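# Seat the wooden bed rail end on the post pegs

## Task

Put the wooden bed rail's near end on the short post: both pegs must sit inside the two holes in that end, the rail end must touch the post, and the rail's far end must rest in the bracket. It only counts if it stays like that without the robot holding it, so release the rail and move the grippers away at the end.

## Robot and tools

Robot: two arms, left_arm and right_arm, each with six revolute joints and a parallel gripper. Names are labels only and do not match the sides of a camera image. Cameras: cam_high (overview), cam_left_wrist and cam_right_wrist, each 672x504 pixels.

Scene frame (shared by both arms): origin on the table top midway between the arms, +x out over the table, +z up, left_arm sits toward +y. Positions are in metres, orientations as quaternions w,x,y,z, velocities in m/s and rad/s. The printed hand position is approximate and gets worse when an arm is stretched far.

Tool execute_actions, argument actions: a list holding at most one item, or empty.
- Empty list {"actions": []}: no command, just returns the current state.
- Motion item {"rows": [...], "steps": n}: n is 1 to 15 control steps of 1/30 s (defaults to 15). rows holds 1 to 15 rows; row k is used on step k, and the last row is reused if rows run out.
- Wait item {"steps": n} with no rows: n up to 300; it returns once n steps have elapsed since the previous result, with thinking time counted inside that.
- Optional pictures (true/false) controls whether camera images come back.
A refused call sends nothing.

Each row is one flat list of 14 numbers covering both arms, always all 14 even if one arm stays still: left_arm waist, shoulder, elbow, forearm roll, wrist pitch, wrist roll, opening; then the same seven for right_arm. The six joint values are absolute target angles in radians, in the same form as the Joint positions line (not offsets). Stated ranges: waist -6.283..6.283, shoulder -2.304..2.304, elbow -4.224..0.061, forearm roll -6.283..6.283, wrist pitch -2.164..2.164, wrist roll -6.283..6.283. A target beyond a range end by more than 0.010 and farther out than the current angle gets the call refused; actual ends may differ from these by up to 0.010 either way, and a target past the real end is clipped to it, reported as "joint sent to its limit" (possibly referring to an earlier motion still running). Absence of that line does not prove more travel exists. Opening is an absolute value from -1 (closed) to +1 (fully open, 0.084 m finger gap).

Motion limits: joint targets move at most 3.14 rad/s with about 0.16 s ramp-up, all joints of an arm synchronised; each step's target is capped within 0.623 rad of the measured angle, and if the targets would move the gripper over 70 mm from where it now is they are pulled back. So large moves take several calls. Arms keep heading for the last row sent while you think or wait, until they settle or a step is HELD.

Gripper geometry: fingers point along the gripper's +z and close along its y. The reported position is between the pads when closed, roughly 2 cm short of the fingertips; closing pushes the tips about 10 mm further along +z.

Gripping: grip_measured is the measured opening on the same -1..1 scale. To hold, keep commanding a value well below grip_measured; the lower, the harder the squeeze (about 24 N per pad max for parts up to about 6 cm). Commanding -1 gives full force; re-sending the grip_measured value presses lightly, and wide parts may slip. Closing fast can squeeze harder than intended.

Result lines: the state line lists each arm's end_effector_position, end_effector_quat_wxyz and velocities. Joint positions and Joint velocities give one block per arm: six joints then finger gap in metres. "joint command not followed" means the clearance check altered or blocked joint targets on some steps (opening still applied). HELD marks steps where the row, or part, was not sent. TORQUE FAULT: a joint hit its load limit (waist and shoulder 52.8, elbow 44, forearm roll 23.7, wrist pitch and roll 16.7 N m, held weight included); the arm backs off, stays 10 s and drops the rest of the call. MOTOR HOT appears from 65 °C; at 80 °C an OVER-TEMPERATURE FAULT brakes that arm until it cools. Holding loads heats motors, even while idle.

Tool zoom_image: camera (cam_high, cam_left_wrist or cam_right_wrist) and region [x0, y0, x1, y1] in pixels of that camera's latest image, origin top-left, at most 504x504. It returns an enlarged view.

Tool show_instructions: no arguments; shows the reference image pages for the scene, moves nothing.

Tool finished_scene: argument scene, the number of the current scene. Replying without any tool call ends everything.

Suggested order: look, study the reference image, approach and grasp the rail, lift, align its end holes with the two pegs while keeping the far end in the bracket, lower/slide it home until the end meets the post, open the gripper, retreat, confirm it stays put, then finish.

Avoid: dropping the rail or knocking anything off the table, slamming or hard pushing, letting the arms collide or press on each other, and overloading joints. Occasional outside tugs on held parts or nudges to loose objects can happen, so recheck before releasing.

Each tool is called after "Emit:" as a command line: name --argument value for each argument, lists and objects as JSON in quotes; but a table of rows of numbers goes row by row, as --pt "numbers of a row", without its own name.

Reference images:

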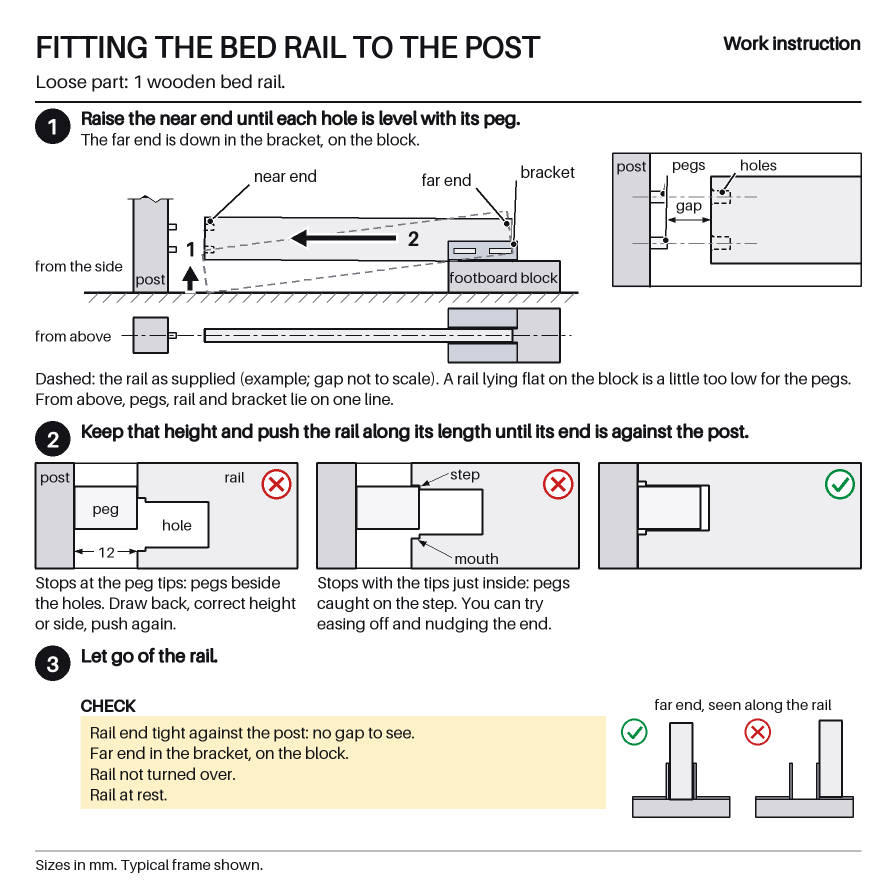

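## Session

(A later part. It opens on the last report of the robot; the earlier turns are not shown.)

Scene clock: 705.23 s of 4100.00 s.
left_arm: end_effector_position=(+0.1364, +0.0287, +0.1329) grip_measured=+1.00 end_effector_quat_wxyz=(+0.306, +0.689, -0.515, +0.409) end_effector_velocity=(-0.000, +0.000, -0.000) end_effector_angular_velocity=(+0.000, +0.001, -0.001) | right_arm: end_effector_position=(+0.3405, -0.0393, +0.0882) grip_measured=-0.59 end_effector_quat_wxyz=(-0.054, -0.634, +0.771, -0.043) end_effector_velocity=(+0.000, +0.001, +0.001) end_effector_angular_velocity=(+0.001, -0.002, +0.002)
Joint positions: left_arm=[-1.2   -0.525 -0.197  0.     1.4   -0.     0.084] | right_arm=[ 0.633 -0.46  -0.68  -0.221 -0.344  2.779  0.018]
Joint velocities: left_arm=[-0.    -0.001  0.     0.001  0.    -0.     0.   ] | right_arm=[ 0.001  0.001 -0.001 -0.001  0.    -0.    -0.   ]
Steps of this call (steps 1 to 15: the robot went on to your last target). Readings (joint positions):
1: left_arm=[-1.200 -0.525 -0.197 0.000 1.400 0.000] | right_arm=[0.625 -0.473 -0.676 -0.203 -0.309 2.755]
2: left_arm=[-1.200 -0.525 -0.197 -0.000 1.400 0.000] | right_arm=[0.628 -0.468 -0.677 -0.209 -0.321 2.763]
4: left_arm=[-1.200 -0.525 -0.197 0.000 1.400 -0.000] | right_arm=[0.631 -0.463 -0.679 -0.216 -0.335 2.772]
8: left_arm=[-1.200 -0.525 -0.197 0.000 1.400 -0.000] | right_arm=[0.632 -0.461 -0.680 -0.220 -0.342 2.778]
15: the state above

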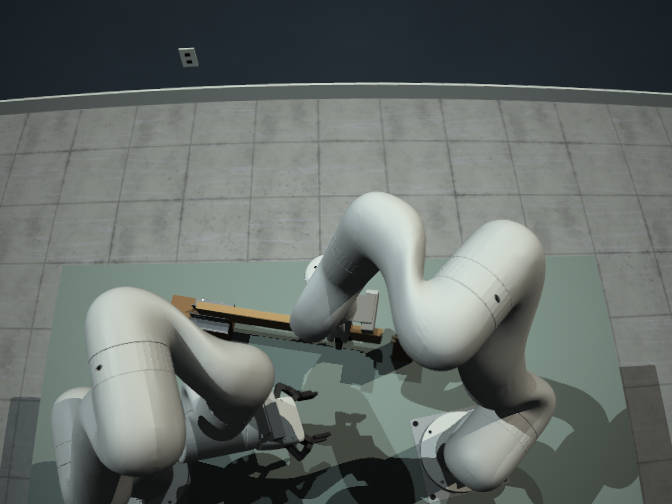

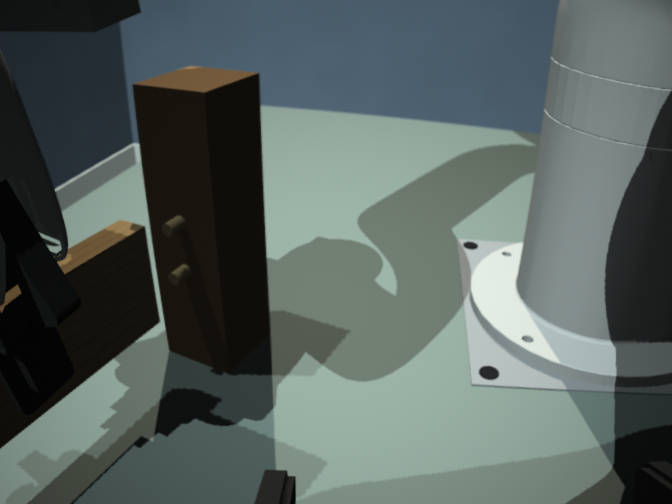

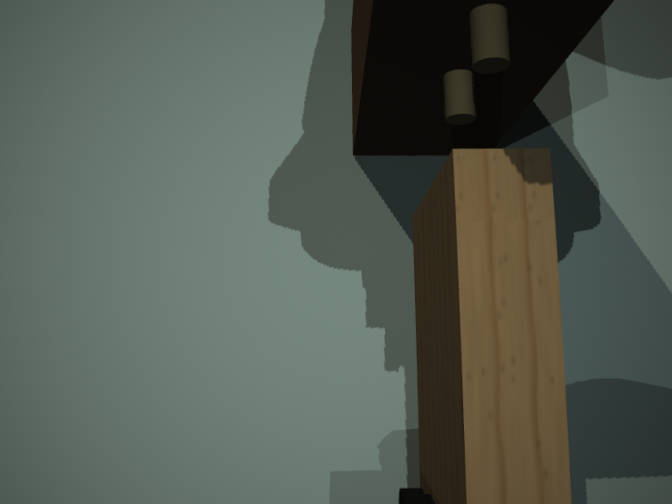

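Emit:
execute_actions --actions '[{"rows":[[-1.2,-0.525,-0.197,0,1.4,0,1,0.633,-0.452,-0.68,-0.221,-0.352,2.779,-1],[-1.2,-0.525,-0.197,0,1.4,0,1,0.633,-0.452,-0.68,-0.221,-0.352,2.779,-1],[-1.2,-0.525,-0.197,0,1.4,0,1,0.633,-0.443,-0.68,-0.221,-0.361,2.779,-1],[-1.2,-0.525,-0.197,0,1.4,0,1,0.633,-0.443,-0.68,-0.221,-0.361,2.779,-1],[-1.2,-0.525,-0.197,0,1.4,0,1,0.633,-0.443,-0.68,-0.221,-0.361,2.779,-1],[-1.2,-0.525,-0.197,0,1.4,0,1,0.6293,-0.4399,-0.6746,-0.223,-0.3588,2.7773,-1],[-1.2,-0.525,-0.197,0,1.4,0,1,0.6293,-0.4399,-0.6746,-0.223,-0.3588,2.7773,-1],[-1.2,-0.525,-0.197,0,1.4,0,1,0.6293,-0.4399,-0.6746,-0.223,-0.3588,2.7773,-1],[-1.2,-0.525,-0.197,0,1.4,0,1,0.6256,-0.4368,-0.6692,-0.225,-0.3566,2.7756,-1],[-1.2,-0.525,-0.197,0,1.4,0,1,0.6256,-0.4368,-0.6692,-0.225,-0.3566,2.7756,-1],[-1.2,-0.525,-0.197,0,1.4,0,1,0.6256,-0.4368,-0.6692,-0.225,-0.3566,2.7756,-1],[-1.2,-0.525,-0.197,0,1.4,0,1,0.6219,-0.4337,-0.6638,-0.227,-0.3544,2.7739,-1]]}]' --pictures false

Emit:
execute_actions --actions '[{"steps":8}]'

Scene clock: 730.97 s of 4100.00 s.
left_arm: end_effector_position=(+0.1364, +0.0287, +0.1329) grip_measured=+1.00 end_effector_quat_wxyz=(+0.306, +0.689, -0.515, +0.409) end_effector_velocity=(-0.000, -0.000, -0.000) end_effector_angular_velocity=(+0.001, +0.000, +0.000) | right_arm: end_effector_position=(+0.3408, -0.0452, +0.0952) grip_measured=-0.59 end_effector_quat_wxyz=(-0.053, -0.633, +0.771, -0.045) end_effector_velocity=(-0.004, -0.020, -0.000) end_effector_angular_velocity=(-0.005, +0.006, -0.001)
Joint positions: left_arm=[-1.2   -0.525 -0.197  0.     1.4   -0.     0.084] | right_arm=[ 0.624 -0.436 -0.667 -0.226 -0.355  2.775  0.018]
Joint velocities: left_arm=[-0.    -0.001 -0.    -0.     0.    -0.    -0.   ] | right_arm=[-0.028  0.024  0.042 -0.015  0.011 -0.012  0.   ]
Steps of this call (steps 1 to 15: the robot went on to your last target; steps 16 to 90: nothing new was sent; then 22.23 s passed at rest; steps 91 to 105: all 15 steps of this action). Readings (joint positions):
91: left_arm=[-1.200 -0.525 -0.197 -0.000 1.400 -0.000] | right_arm=[0.633 -0.460 -0.680 -0.221 -0.344 2.779]
92: left_arm=[-1.200 -0.525 -0.197 -0.000 1.400 -0.000] | right_arm=[0.633 -0.459 -0.680 -0.221 -0.345 2.779]
94: left_arm=[-1.200 -0.525 -0.197 -0.000 1.400 -0.000] | right_arm=[0.633 -0.455 -0.680 -0.221 -0.349 2.779]
98: left_arm=[-1.200 -0.525 -0.197 -0.000 1.400 0.000] | right_arm=[0.632 -0.444 -0.678 -0.222 -0.358 2.778]
105: the state above

Scene clock: 731.23 s of 4100.00 s.
left_arm: end_effector_position=(+0.1364, +0.0287, +0.1329) grip_measured=+1.00 end_effector_quat_wxyz=(+0.306, +0.689, -0.515, +0.409) end_effector_velocity=(+0.000, -0.000, +0.000) end_effector_angular_velocity=(-0.001, +0.000, +0.000) | right_arm: end_effector_position=(+0.3405, -0.0467, +0.0952) grip_measured=-0.59 end_effector_quat_wxyz=(-0.053, -0.633, +0.771, -0.045) end_effector_velocity=(-0.000, -0.001, +0.000) end_effector_angular_velocity=(-0.002, +0.001, +0.000)
Joint positions: left_arm=[-1.2   -0.525 -0.197 -0.     1.4   -0.     0.084] | right_arm=[ 0.622 -0.434 -0.664 -0.227 -0.354  2.774  0.018]
Joint velocities: left_arm=[ 0.     0.001  0.     0.001  0.    -0.     0.   ] | right_arm=[-0.001  0.001  0.001 -0.001 -0.002 -0.001  0.   ]
Steps of this call (steps 1 to 8: the robot went on to your last target). Readings (joint positions):
1: left_arm=[-1.200 -0.525 -0.197 -0.000 1.400 0.000] | right_arm=[0.623 -0.435 -0.666 -0.226 -0.355 2.775]
2: left_arm=[-1.200 -0.525 -0.197 0.000 1.400 0.000] | right_arm=[0.623 -0.435 -0.665 -0.226 -0.355 2.774]
4: left_arm=[-1.200 -0.525 -0.197 0.000 1.400 -0.000] | right_arm=[0.622 -0.434 -0.664 -0.227 -0.354 2.774]
8: the state above

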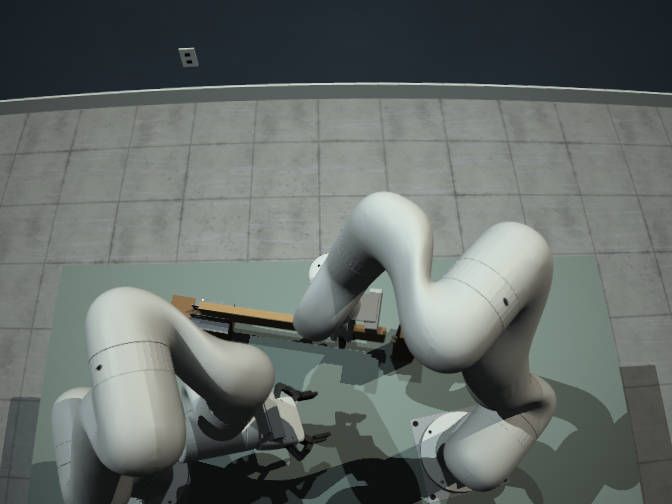

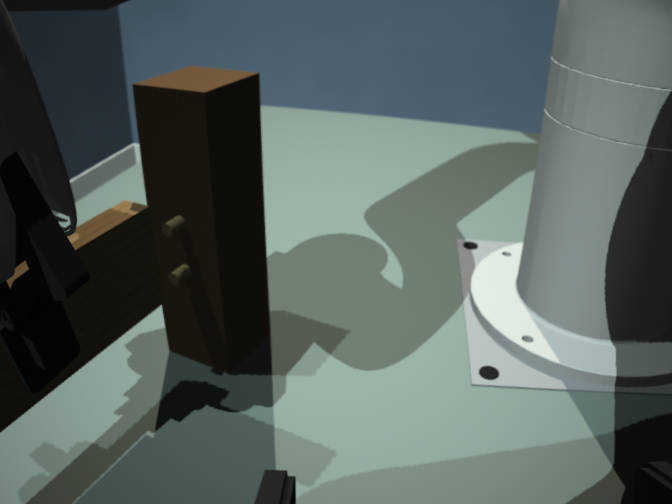

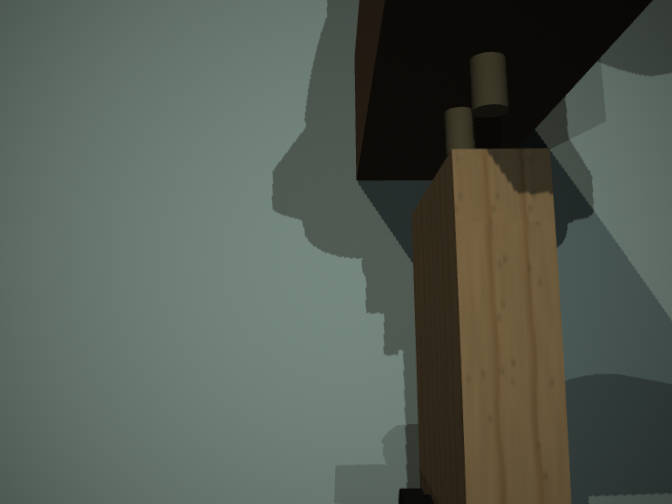

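Emit:
execute_actions --actions '[{"rows":[[-1.2,-0.525,-0.197,0,1.4,0,1,0.625,-0.432,-0.661,-0.227,-0.3534,2.777,-1],[-1.2,-0.525,-0.197,0,1.4,0,1,0.625,-0.432,-0.661,-0.227,-0.3534,2.777,-1],[-1.2,-0.525,-0.197,0,1.4,0,1,0.625,-0.432,-0.661,-0.227,-0.3534,2.777,-1],[-1.2,-0.525,-0.197,0,1.4,0,1,0.628,-0.4307,-0.6588,-0.227,-0.3524,2.78,-1],[-1.2,-0.525,-0.197,0,1.4,0,1,0.628,-0.4307,-0.6588,-0.227,-0.3524,2.78,-1],[-1.2,-0.525,-0.197,0,1.4,0,1,0.628,-0.4307,-0.6588,-0.227,-0.3524,2.78,-1],[-1.2,-0.525,-0.197,0,1.4,0,1,0.628,-0.4307,-0.6588,-0.227,-0.3524,2.78,-1],[-1.2,-0.525,-0.197,0,1.4,0,1,0.6243,-0.4276,-0.6534,-0.229,-0.3502,2.7783,-1],[-1.2,-0.525,-0.197,0,1.4,0,1,0.6243,-0.4276,-0.6534,-0.229,-0.3502,2.7783,-1],[-1.2,-0.525,-0.197,0,1.4,0,1,0.6243,-0.4276,-0.6534,-0.229,-0.3502,2.7783,-1],[-1.2,-0.525,-0.197,0,1.4,0,1,0.6206,-0.4245,-0.648,-0.231,-0.348,2.7766,-1]]}]' --pictures false

Emit:
execute_actions --actions '[{"steps":8}]'

Scene clock: 767.23 s of 4100.00 s.
left_arm: end_effector_position=(+0.1364, +0.0287, +0.1329) grip_measured=+1.00 end_effector_quat_wxyz=(+0.306, +0.689, -0.515, +0.409) end_effector_velocity=(+0.000, -0.001, +0.001) end_effector_angular_velocity=(-0.003, -0.001, +0.000) | right_arm: end_effector_position=(+0.3369, -0.0504, +0.0951) grip_measured=-0.59 end_effector_quat_wxyz=(-0.054, -0.633, +0.771, -0.045) end_effector_velocity=(-0.002, -0.012, -0.000) end_effector_angular_velocity=(-0.000, +0.002, +0.001)
Joint positions: left_arm=[-1.2   -0.525 -0.197 -0.     1.4    0.     0.084] | right_arm=[ 0.622 -0.426 -0.65  -0.23  -0.349  2.777  0.018]
Joint velocities: left_arm=[ 0.001  0.002 -0.     0.001  0.001  0.     0.   ] | right_arm=[-0.017  0.016  0.027 -0.01   0.011 -0.008 -0.   ]
Steps of this call (steps 1 to 15: the robot went on to your last target; steps 16 to 90: nothing new was sent; then 32.50 s passed at rest; steps 91 to 105: all 15 steps of this action). Readings (joint positions):
91: left_arm=[-1.200 -0.525 -0.197 -0.000 1.400 0.000] | right_arm=[0.622 -0.434 -0.664 -0.227 -0.354 2.774]
92: left_arm=[-1.200 -0.525 -0.197 -0.000 1.400 -0.000] | right_arm=[0.622 -0.433 -0.663 -0.227 -0.354 2.774]
94: left_arm=[-1.200 -0.525 -0.197 0.000 1.400 -0.000] | right_arm=[0.624 -0.433 -0.662 -0.227 -0.354 2.776]
98: left_arm=[-1.200 -0.525 -0.197 -0.000 1.400 0.000] | right_arm=[0.627 -0.431 -0.660 -0.227 -0.353 2.779]
105: the state above

Scene clock: 767.50 s of 4100.00 s.
left_arm: end_effector_position=(+0.1364, +0.0287, +0.1329) grip_measured=+1.00 end_effector_quat_wxyz=(+0.306, +0.689, -0.515, +0.409) end_effector_velocity=(+0.000, +0.000, +0.000) end_effector_angular_velocity=(-0.000, -0.000, +0.001) | right_arm: end_effector_position=(+0.3367, -0.0512, +0.0951) grip_measured=-0.59 end_effector_quat_wxyz=(-0.054, -0.633, +0.771, -0.045) end_effector_velocity=(-0.001, -0.001, -0.001) end_effector_angular_velocity=(-0.001, +0.001, -0.000)
Joint positions: left_arm=[-1.2   -0.525 -0.197 -0.     1.4    0.     0.084] | right_arm=[ 0.621 -0.425 -0.648 -0.231 -0.348  2.777  0.018]
Joint velocities: left_arm=[ 0.001  0.001  0.    -0.     0.     0.     0.   ] | right_arm=[-0.    -0.001  0.002 -0.     0.001  0.    -0.   ]
Steps of this call (steps 1 to 8: the robot went on to your last target). Readings (joint positions):
1: left_arm=[-1.200 -0.525 -0.197 -0.000 1.400 -0.000] | right_arm=[0.621 -0.425 -0.649 -0.230 -0.349 2.777]
2: left_arm=[-1.200 -0.525 -0.197 -0.000 1.400 -0.000] | right_arm=[0.621 -0.425 -0.649 -0.231 -0.348 2.777]
4: left_arm=[-1.200 -0.525 -0.197 0.000 1.400 -0.000] | right_arm=[0.621 -0.425 -0.648 -0.231 -0.348 2.777]
8: the state above

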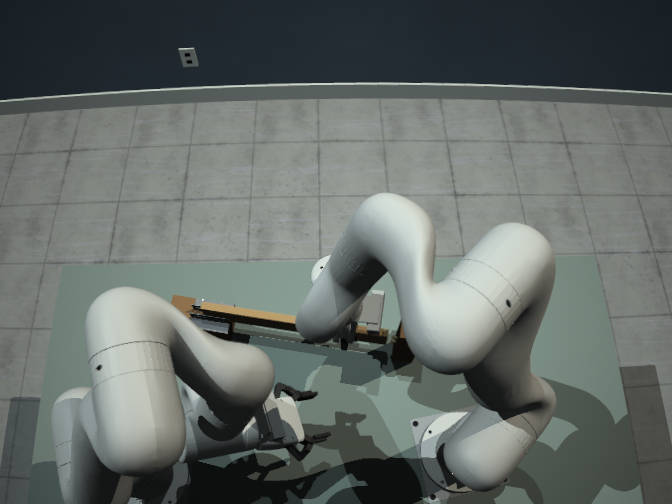

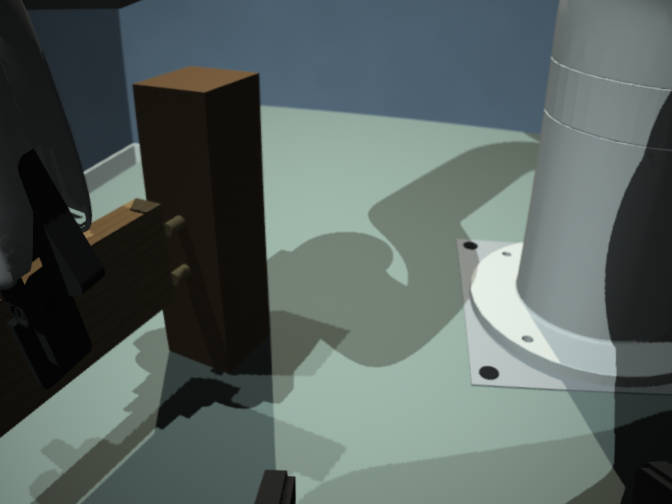

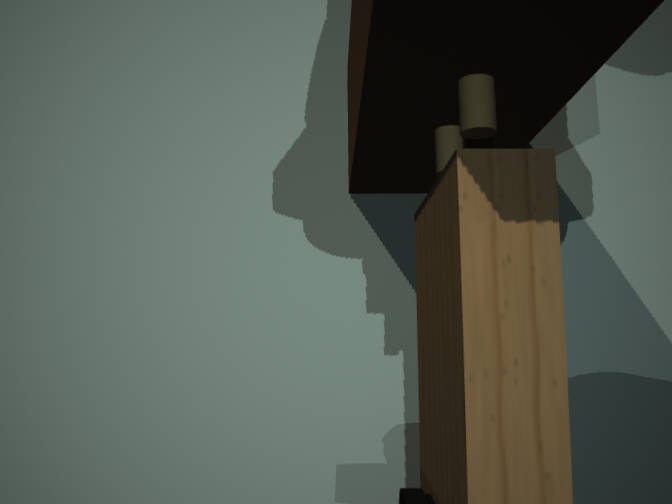

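Emit:
execute_actions --actions '[{"rows":[[-1.2,-0.525,-0.197,0,1.4,0,1,0.6169,-0.4214,-0.6426,-0.233,-0.3458,2.7749,-1],[-1.2,-0.525,-0.197,0,1.4,0,1,0.6169,-0.4214,-0.6426,-0.233,-0.3458,2.7749,-1],[-1.2,-0.525,-0.197,0,1.4,0,1,0.6169,-0.4214,-0.6426,-0.233,-0.3458,2.7749,-1],[-1.2,-0.525,-0.197,0,1.4,0,1,0.6132,-0.4183,-0.6372,-0.235,-0.3436,2.7732,-1],[-1.2,-0.525,-0.197,0,1.4,0,1,0.6132,-0.4183,-0.6372,-0.235,-0.3436,2.7732,-1],[-1.2,-0.525,-0.197,0,1.4,0,1,0.6132,-0.4183,-0.6372,-0.235,-0.3436,2.7732,-1],[-1.2,-0.525,-0.197,0,1.4,0,1,0.6095,-0.4152,-0.6318,-0.237,-0.3414,2.7715,-1],[-1.2,-0.525,-0.197,0,1.4,0,1,0.6095,-0.4152,-0.6318,-0.237,-0.3414,2.7715,-1],[-1.2,-0.525,-0.197,0,1.4,0,1,0.6095,-0.4152,-0.6318,-0.237,-0.3414,2.7715,-1],[-1.2,-0.525,-0.197,0,1.4,0,1,0.6058,-0.4121,-0.6264,-0.239,-0.3392,2.7698,-1]]}]'

Scene clock: 781.27 s of 4100.00 s.
left_arm: end_effector_position=(+0.1364, +0.0287, +0.1329) grip_measured=+1.00 end_effector_quat_wxyz=(+0.306, +0.689, -0.515, +0.409) end_effector_velocity=(+0.000, +0.000, -0.000) end_effector_angular_velocity=(+0.001, -0.000, +0.001) | right_arm: end_effector_position=(+0.3350, -0.0605, +0.0949) grip_measured=-0.59 end_effector_quat_wxyz=(-0.054, -0.633, +0.771, -0.044) end_effector_velocity=(-0.002, -0.008, -0.000) end_effector_angular_velocity=(+0.000, +0.001, -0.000)
Joint positions: left_arm=[-1.2   -0.525 -0.197 -0.     1.4    0.     0.084] | right_arm=[ 0.607 -0.413 -0.628 -0.238 -0.34   2.77   0.018]
Joint velocities: left_arm=[-0.    -0.    -0.    -0.001 -0.     0.    -0.   ] | right_arm=[-0.013  0.011  0.019 -0.007  0.008 -0.005 -0.   ]
Steps of this call (steps 1 to 15: the robot went on to your last target; steps 16 to 90: nothing new was sent; then 10.27 s passed at rest; steps 91 to 105: all 15 steps of this action). Readings (joint positions):
91: left_arm=[-1.200 -0.525 -0.197 -0.000 1.400 -0.000] | right_arm=[0.621 -0.424 -0.648 -0.231 -0.348 2.777]
92: left_arm=[-1.200 -0.525 -0.197 -0.000 1.400 -0.000] | right_arm=[0.620 -0.424 -0.647 -0.231 -0.348 2.776]
94: left_arm=[-1.200 -0.525 -0.197 -0.000 1.400 0.000] | right_arm=[0.619 -0.423 -0.645 -0.232 -0.347 2.776]
98: left_arm=[-1.200 -0.525 -0.197 -0.000 1.400 0.000] | right_arm=[0.614 -0.419 -0.639 -0.234 -0.344 2.774]
105: the state above

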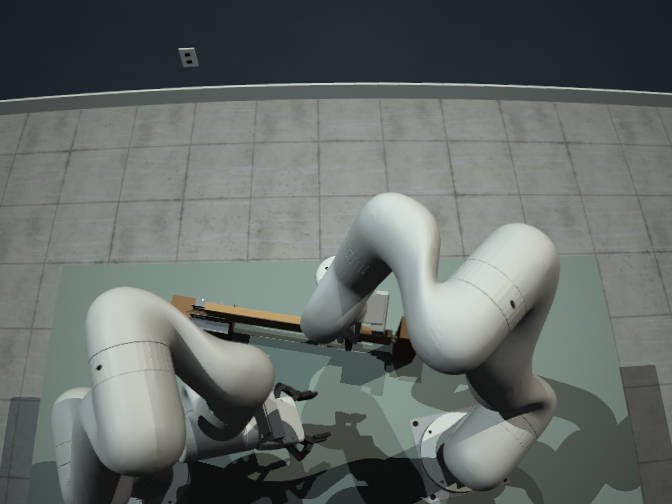

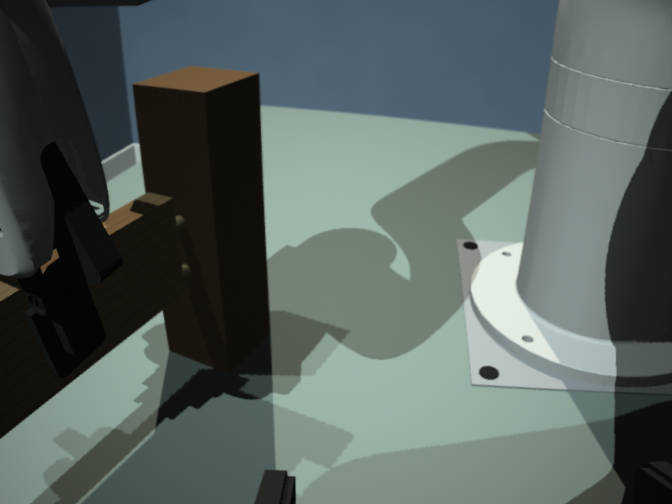

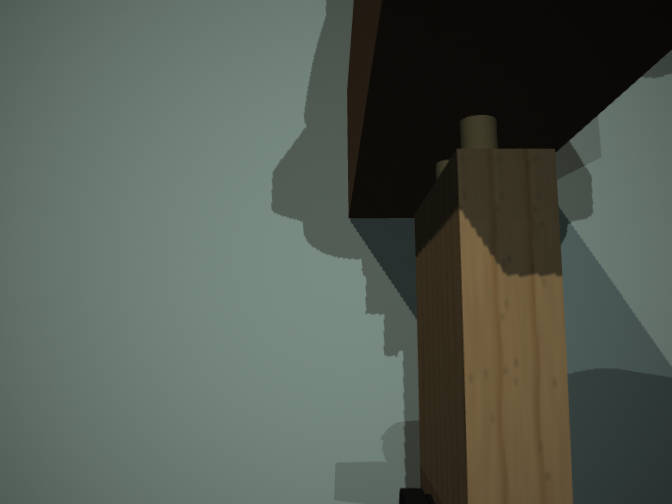

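No resistance yet. Continue.

Emit:
execute_actions --actions '[{"rows":[[-1.2,-0.525,-0.197,0,1.4,0,1,0.6021,-0.409,-0.621,-0.241,-0.337,2.7681,-1],[-1.2,-0.525,-0.197,0,1.4,0,1,0.6021,-0.409,-0.621,-0.241,-0.337,2.7681,-1],[-1.2,-0.525,-0.197,0,1.4,0,1,0.6021,-0.409,-0.621,-0.241,-0.337,2.7681,-1],[-1.2,-0.525,-0.197,0,1.4,0,1,0.5984,-0.4059,-0.6156,-0.243,-0.3348,2.7664,-1],[-1.2,-0.525,-0.197,0,1.4,0,1,0.5984,-0.4059,-0.6156,-0.243,-0.3348,2.7664,-1],[-1.2,-0.525,-0.197,0,1.4,0,1,0.5984,-0.4059,-0.6156,-0.243,-0.3348,2.7664,-1],[-1.2,-0.525,-0.197,0,1.4,0,1,0.5947,-0.4028,-0.6102,-0.245,-0.3326,2.7647,-1],[-1.2,-0.525,-0.197,0,1.4,0,1,0.5947,-0.4028,-0.6102,-0.245,-0.3326,2.7647,-1],[-1.2,-0.525,-0.197,0,1.4,0,1,0.5947,-0.4028,-0.6102,-0.245,-0.3326,2.7647,-1],[-1.2,-0.525,-0.197,0,1.4,0,1,0.591,-0.3997,-0.6048,-0.247,-0.3304,2.763,-1]]}]'

Scene clock: 799.23 s of 4100.00 s.
left_arm: end_effector_position=(+0.1364, +0.0287, +0.1329) grip_measured=+1.00 end_effector_quat_wxyz=(+0.306, +0.689, -0.515, +0.409) end_effector_velocity=(+0.000, +0.000, +0.000) end_effector_angular_velocity=(-0.000, -0.000, +0.000) | right_arm: end_effector_position=(+0.3344, -0.0680, +0.0949) grip_measured=-0.59 end_effector_quat_wxyz=(-0.051, -0.634, +0.771, -0.043) end_effector_velocity=(-0.003, -0.011, -0.001) end_effector_angular_velocity=(-0.002, +0.004, +0.000)
Joint positions: left_arm=[-1.2   -0.525 -0.197  0.     1.4    0.     0.084] | right_arm=[ 0.592 -0.4   -0.608 -0.246 -0.325  2.764  0.018]
Joint velocities: left_arm=[ 0.  0.  0. -0.  0.  0. -0.] | right_arm=[-0.016  0.01   0.024 -0.009  0.01  -0.007 -0.   ]
Steps of this call (steps 1 to 15: the robot went on to your last target; steps 16 to 90: nothing new was sent; then 14.47 s passed at rest; steps 91 to 105: all 15 steps of this action). Readings (joint positions):
91: left_arm=[-1.200 -0.525 -0.197 -0.000 1.400 0.000] | right_arm=[0.606 -0.412 -0.626 -0.239 -0.339 2.770]
92: left_arm=[-1.200 -0.525 -0.197 -0.000 1.400 0.000] | right_arm=[0.605 -0.412 -0.626 -0.239 -0.338 2.770]
94: left_arm=[-1.200 -0.525 -0.197 -0.000 1.400 0.000] | right_arm=[0.604 -0.410 -0.624 -0.240 -0.336 2.769]
98: left_arm=[-1.200 -0.525 -0.197 -0.000 1.400 -0.000] | right_arm=[0.601 -0.406 -0.619 -0.242 -0.329 2.767]
105: the state above

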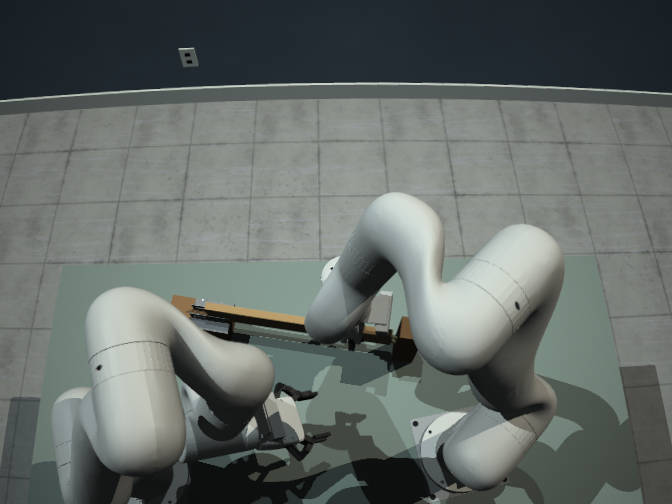

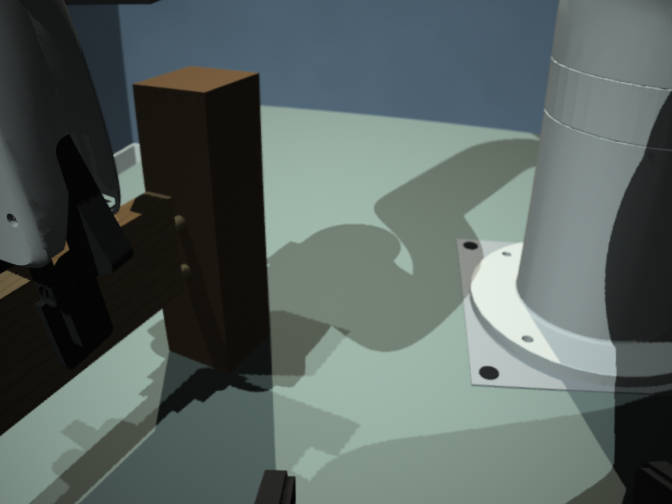

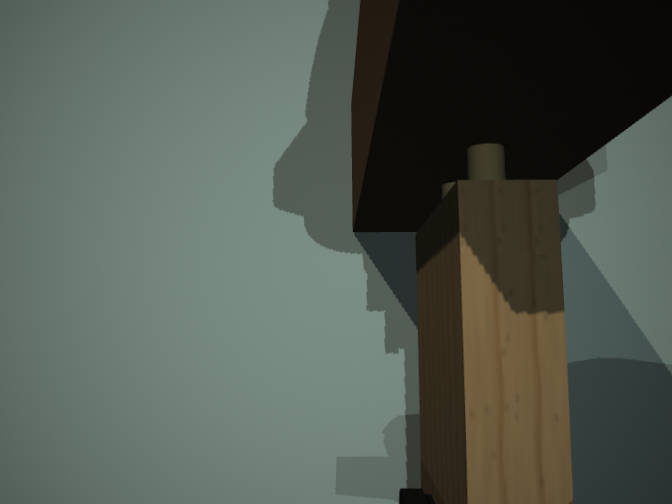

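Emit:
execute_actions --actions '[]'

Scene clock: 826.40 s of 4100.00 s.
left_arm: end_effector_position=(+0.1364, +0.0287, +0.1329) grip_measured=+1.00 end_effector_quat_wxyz=(+0.306, +0.689, -0.515, +0.409) end_effector_velocity=(+0.000, +0.000, +0.000) end_effector_angular_velocity=(+0.000, +0.000, +0.001) | right_arm: end_effector_position=(+0.3341, -0.0690, +0.0947) grip_measured=-0.59 end_effector_quat_wxyz=(-0.051, -0.634, +0.771, -0.043) end_effector_velocity=(-0.001, -0.001, -0.000) end_effector_angular_velocity=(-0.002, +0.002, +0.001)
Joint positions: left_arm=[-1.2   -0.525 -0.197  0.     1.4    0.     0.084] | right_arm=[ 0.591 -0.4   -0.606 -0.247 -0.324  2.763  0.018]
Joint velocities: left_arm=[ 0.001  0.001  0.     0.    -0.     0.    -0.   ] | right_arm=[ 0.    -0.     0.001 -0.    -0.002 -0.001 -0.   ]
Steps of this call (steps 1 to 15: the robot went on to your last target; steps 16 to 90: nothing new was sent; then 24.17 s passed at rest). Readings (joint positions):
1: left_arm=[-1.200 -0.525 -0.197 -0.000 1.400 0.000] | right_arm=[0.592 -0.400 -0.607 -0.247 -0.324 2.763]
2: left_arm=[-1.200 -0.525 -0.197 0.000 1.400 -0.000] | right_arm=[0.592 -0.400 -0.607 -0.247 -0.324 2.763]
4: left_arm=[-1.200 -0.525 -0.197 -0.000 1.400 -0.000] | right_arm=[0.591 -0.399 -0.606 -0.247 -0.324 2.763]
8: left_arm=[-1.200 -0.525 -0.197 0.000 1.400 -0.000] | right_arm=[0.591 -0.399 -0.606 -0.247 -0.324 2.763]
90: the state above
All arms were judged still, so your last target was given up. Only a new action makes them travel on or press farther. Fingers that are still opening or closing keep moving.

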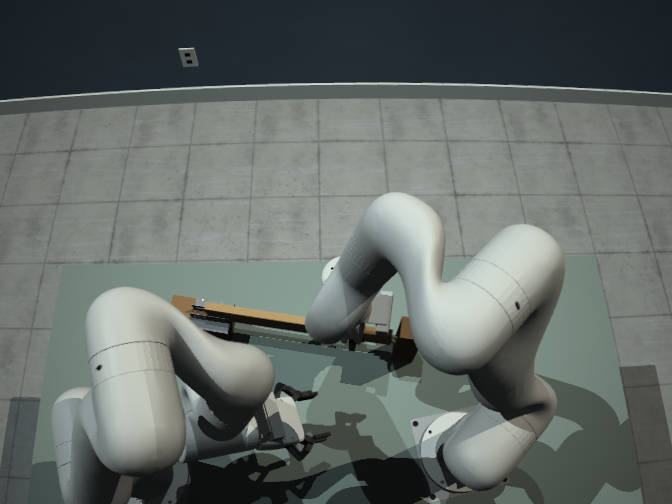

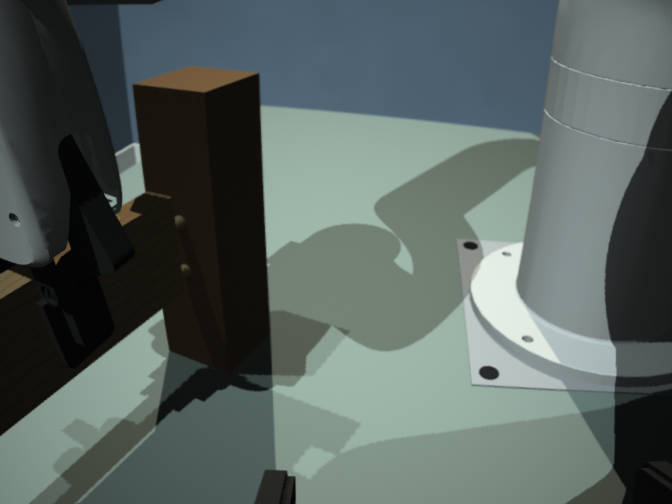

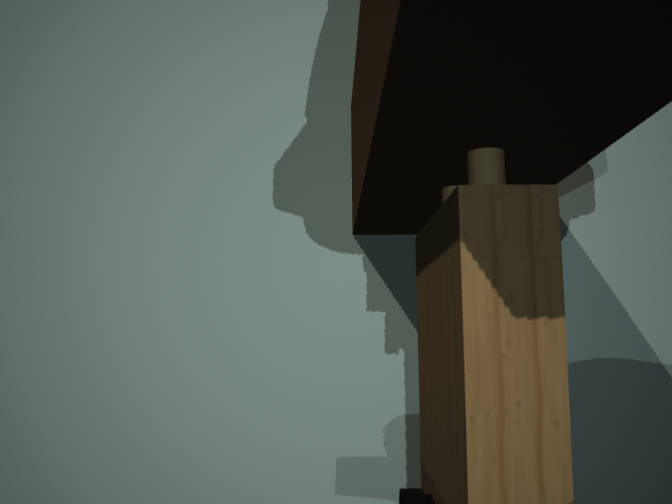

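Emit:
zoom_image --camera "cam_left_wrist" --region '[100, 170, 260, 330]'

Region (100, 170, 260, 330) of cam_left_wrist's 672x504 image, scaled by 3.150, with more detail than that image has.

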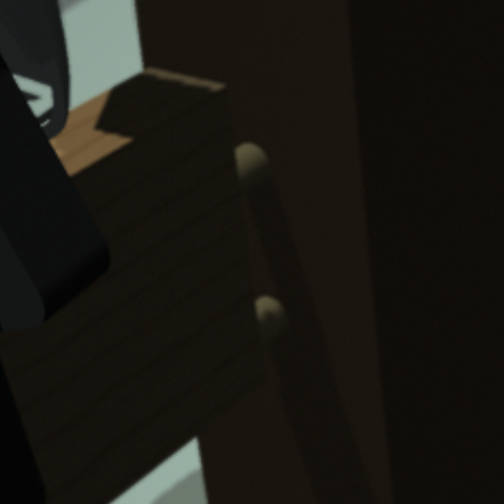

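Emit:
execute_actions --actions '[{"rows":[[-1.2,-0.525,-0.197,0,1.4,0,1,0.5964,-0.4069,-0.6102,-0.243,-0.3355,2.7664,-1],[-1.2,-0.525,-0.197,0,1.4,0,1,0.5964,-0.4093,-0.6112,-0.243,-0.333,2.7654,-1],[-1.2,-0.525,-0.197,0,1.4,0,1,0.5964,-0.4093,-0.6112,-0.243,-0.333,2.7654,-1],[-1.2,-0.525,-0.197,0,1.4,0,1,0.5964,-0.4093,-0.6112,-0.243,-0.333,2.7654,-1],[-1.2,-0.525,-0.197,0,1.4,0,1,0.5944,-0.4117,-0.6173,-0.243,-0.3307,2.7644,-1],[-1.2,-0.525,-0.197,0,1.4,0,1,0.5944,-0.4117,-0.6173,-0.243,-0.3307,2.7644,-1],[-1.2,-0.525,-0.197,0,1.4,0,1,0.5944,-0.4117,-0.6173,-0.243,-0.3307,2.7644,-1],[-1.2,-0.525,-0.197,0,1.4,0,1,0.5944,-0.4117,-0.6173,-0.243,-0.3307,2.7644,-1],[-1.2,-0.525,-0.197,0,1.4,0,1,0.5907,-0.4086,-0.6119,-0.245,-0.3285,2.7627,-1],[-1.2,-0.525,-0.197,0,1.4,0,1,0.5907,-0.4086,-0.6119,-0.245,-0.3285,2.7627,-1],[-1.2,-0.525,-0.197,0,1.4,0,1,0.5907,-0.4086,-0.6119,-0.245,-0.3285,2.7627,-1],[-1.2,-0.525,-0.197,0,1.4,0,1,0.587,-0.4055,-0.6065,-0.247,-0.3263,2.761,-1],[-1.2,-0.525,-0.197,0,1.4,0,1,0.587,-0.4055,-0.6065,-0.247,-0.3263,2.761,-1],[-1.2,-0.525,-0.197,0,1.4,0,1,0.587,-0.4055,-0.6065,-0.247,-0.3263,2.761,-1],[-1.2,-0.525,-0.197,0,1.4,0,1,0.5833,-0.4024,-0.6011,-0.249,-0.3241,2.7593,-1]],"steps":15}]'

Emit:
execute_actions --actions '[{"steps":15}]'

Scene clock: 862.03 s of 4100.00 s.
left_arm: end_effector_position=(+0.1364, +0.0287, +0.1329) grip_measured=+1.00 end_effector_quat_wxyz=(+0.306, +0.689, -0.515, +0.409) end_effector_velocity=(-0.000, -0.000, -0.000) end_effector_angular_velocity=(-0.000, +0.001, -0.001) | right_arm: end_effector_position=(+0.3341, -0.0691, +0.0926) grip_measured=-0.59 end_effector_quat_wxyz=(-0.054, -0.633, +0.771, -0.043) end_effector_velocity=(-0.001, -0.014, -0.001) end_effector_angular_velocity=(+0.021, -0.011, +0.002)
Joint positions: left_arm=[-1.2   -0.525 -0.197 -0.     1.4    0.     0.084] | right_arm=[ 0.59  -0.407 -0.609 -0.245 -0.324  2.762  0.018]
Joint velocities: left_arm=[-0.001 -0.     0.     0.001  0.    -0.001 -0.   ] | right_arm=[-0.029  0.026  0.042 -0.017  0.041 -0.013 -0.002]
Steps of this call (steps 1 to 90: nothing new was sent; then 32.13 s passed at rest; steps 91 to 105: all 15 steps of this action). Readings (joint positions):
91: left_arm=[-1.200 -0.525 -0.197 0.000 1.400 0.000] | right_arm=[0.591 -0.400 -0.606 -0.247 -0.324 2.763]
92: left_arm=[-1.200 -0.525 -0.197 -0.000 1.400 0.000] | right_arm=[0.592 -0.401 -0.607 -0.247 -0.325 2.764]
94: left_arm=[-1.200 -0.525 -0.197 -0.000 1.400 -0.000] | right_arm=[0.593 -0.405 -0.610 -0.246 -0.327 2.764]
98: left_arm=[-1.200 -0.525 -0.197 -0.000 1.400 -0.000] | right_arm=[0.594 -0.410 -0.614 -0.244 -0.331 2.765]
105: the state above

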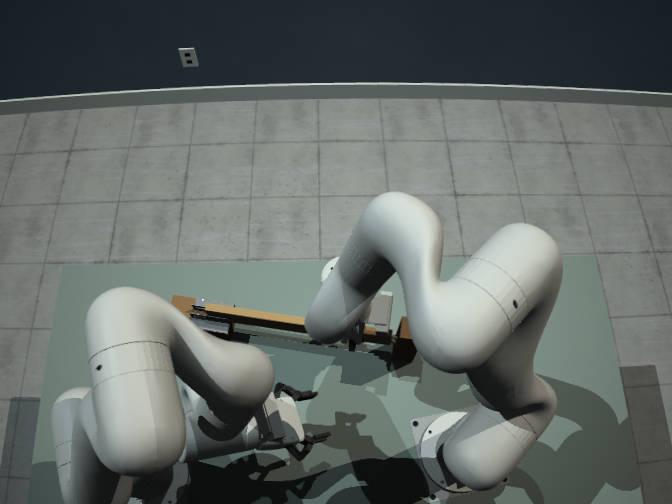

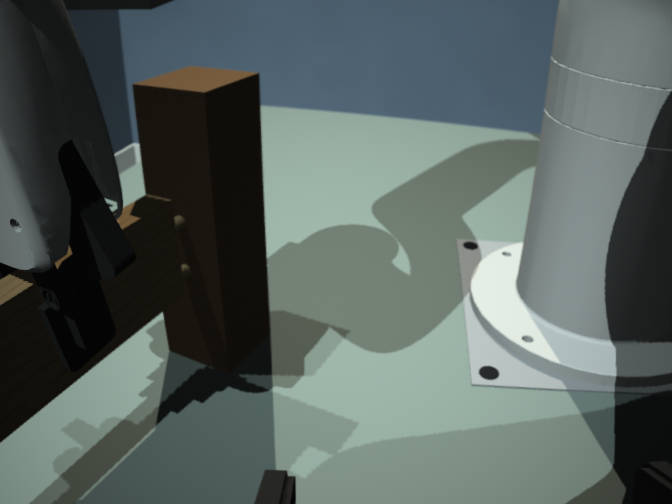

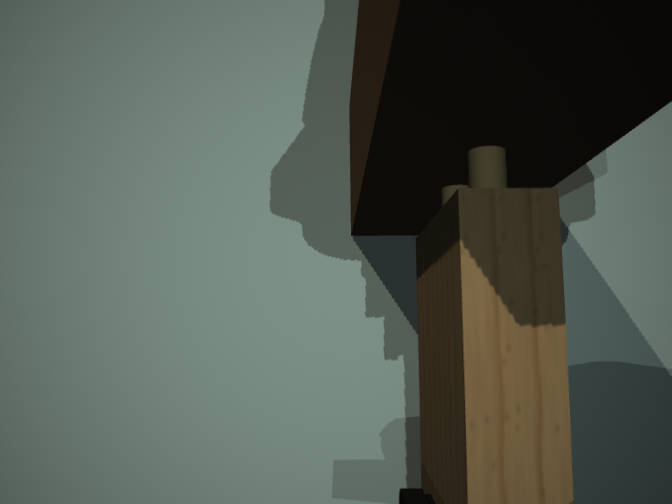

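Scene clock: 862.53 s of 4100.00 s.
left_arm: end_effector_position=(+0.1364, +0.0287, +0.1329) grip_measured=+1.00 end_effector_quat_wxyz=(+0.306, +0.689, -0.515, +0.409) end_effector_velocity=(-0.001, +0.000, -0.001) end_effector_angular_velocity=(+0.002, +0.001, -0.002) | right_arm: end_effector_position=(+0.3339, -0.0725, +0.0925) grip_measured=-0.59 end_effector_quat_wxyz=(-0.052, -0.633, +0.771, -0.042) end_effector_velocity=(+0.001, +0.001, +0.000) end_effector_angular_velocity=(+0.002, -0.002, -0.001)
Joint positions: left_arm=[-1.2   -0.525 -0.197 -0.     1.4    0.     0.084] | right_arm=[ 0.583 -0.402 -0.601 -0.249 -0.318  2.759  0.018]
Joint velocities: left_arm=[-0.001 -0.001  0.     0.001 -0.001  0.    -0.   ] | right_arm=[-0.     0.001 -0.    -0.     0.002  0.     0.   ]
Steps of this call (steps 1 to 15: the robot went on to your last target). Readings (joint positions):
1: left_arm=[-1.200 -0.525 -0.197 -0.000 1.400 0.000] | right_arm=[0.589 -0.406 -0.608 -0.246 -0.323 2.762]
2: left_arm=[-1.200 -0.525 -0.197 -0.000 1.400 0.000] | right_arm=[0.588 -0.405 -0.606 -0.247 -0.321 2.761]
4: left_arm=[-1.200 -0.525 -0.197 0.000 1.400 -0.000] | right_arm=[0.585 -0.404 -0.603 -0.248 -0.320 2.760]
8: left_arm=[-1.200 -0.525 -0.197 0.000 1.400 0.000] | right_arm=[0.584 -0.403 -0.601 -0.249 -0.319 2.759]
15: the state above
All arms were judged still, so your last target was given up. Only a new action makes them travel on or press farther. Fingers that are still opening or closing keep moving.

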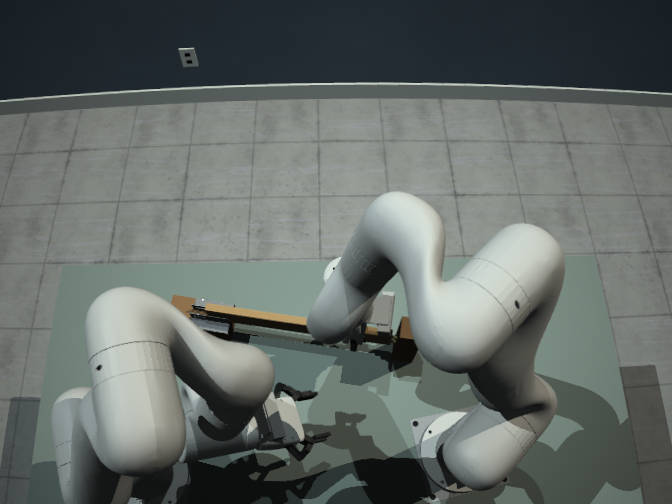

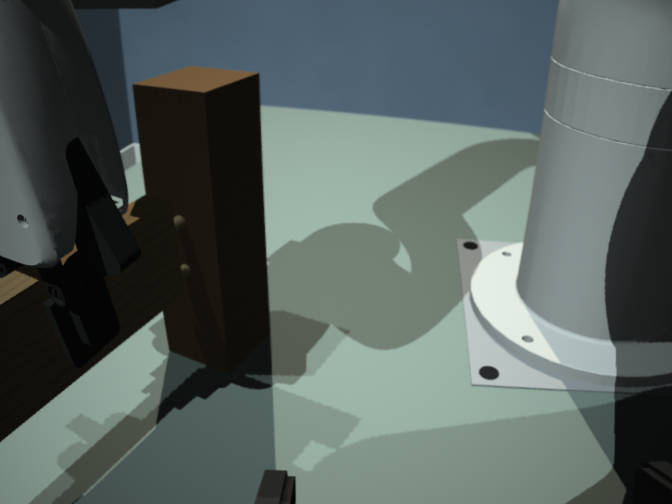

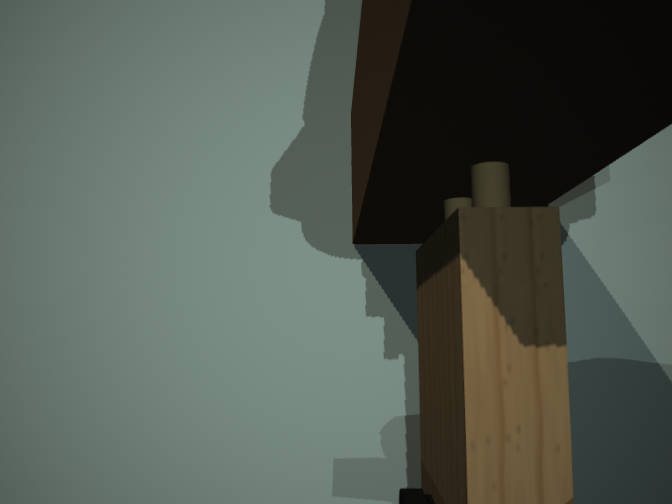

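Emit:
zoom_image --camera "cam_high" --region '[160, 270, 440, 380]'

Region (160, 270, 440, 380) of cam_high's 672x504 image, scaled by 1.800, with more detail than that image has; it fills the top 198 rows of this view, and the rest is white.

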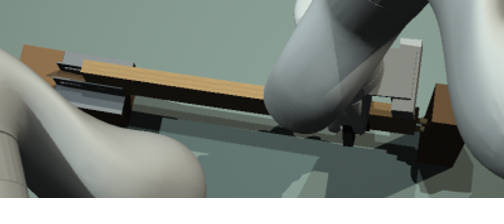

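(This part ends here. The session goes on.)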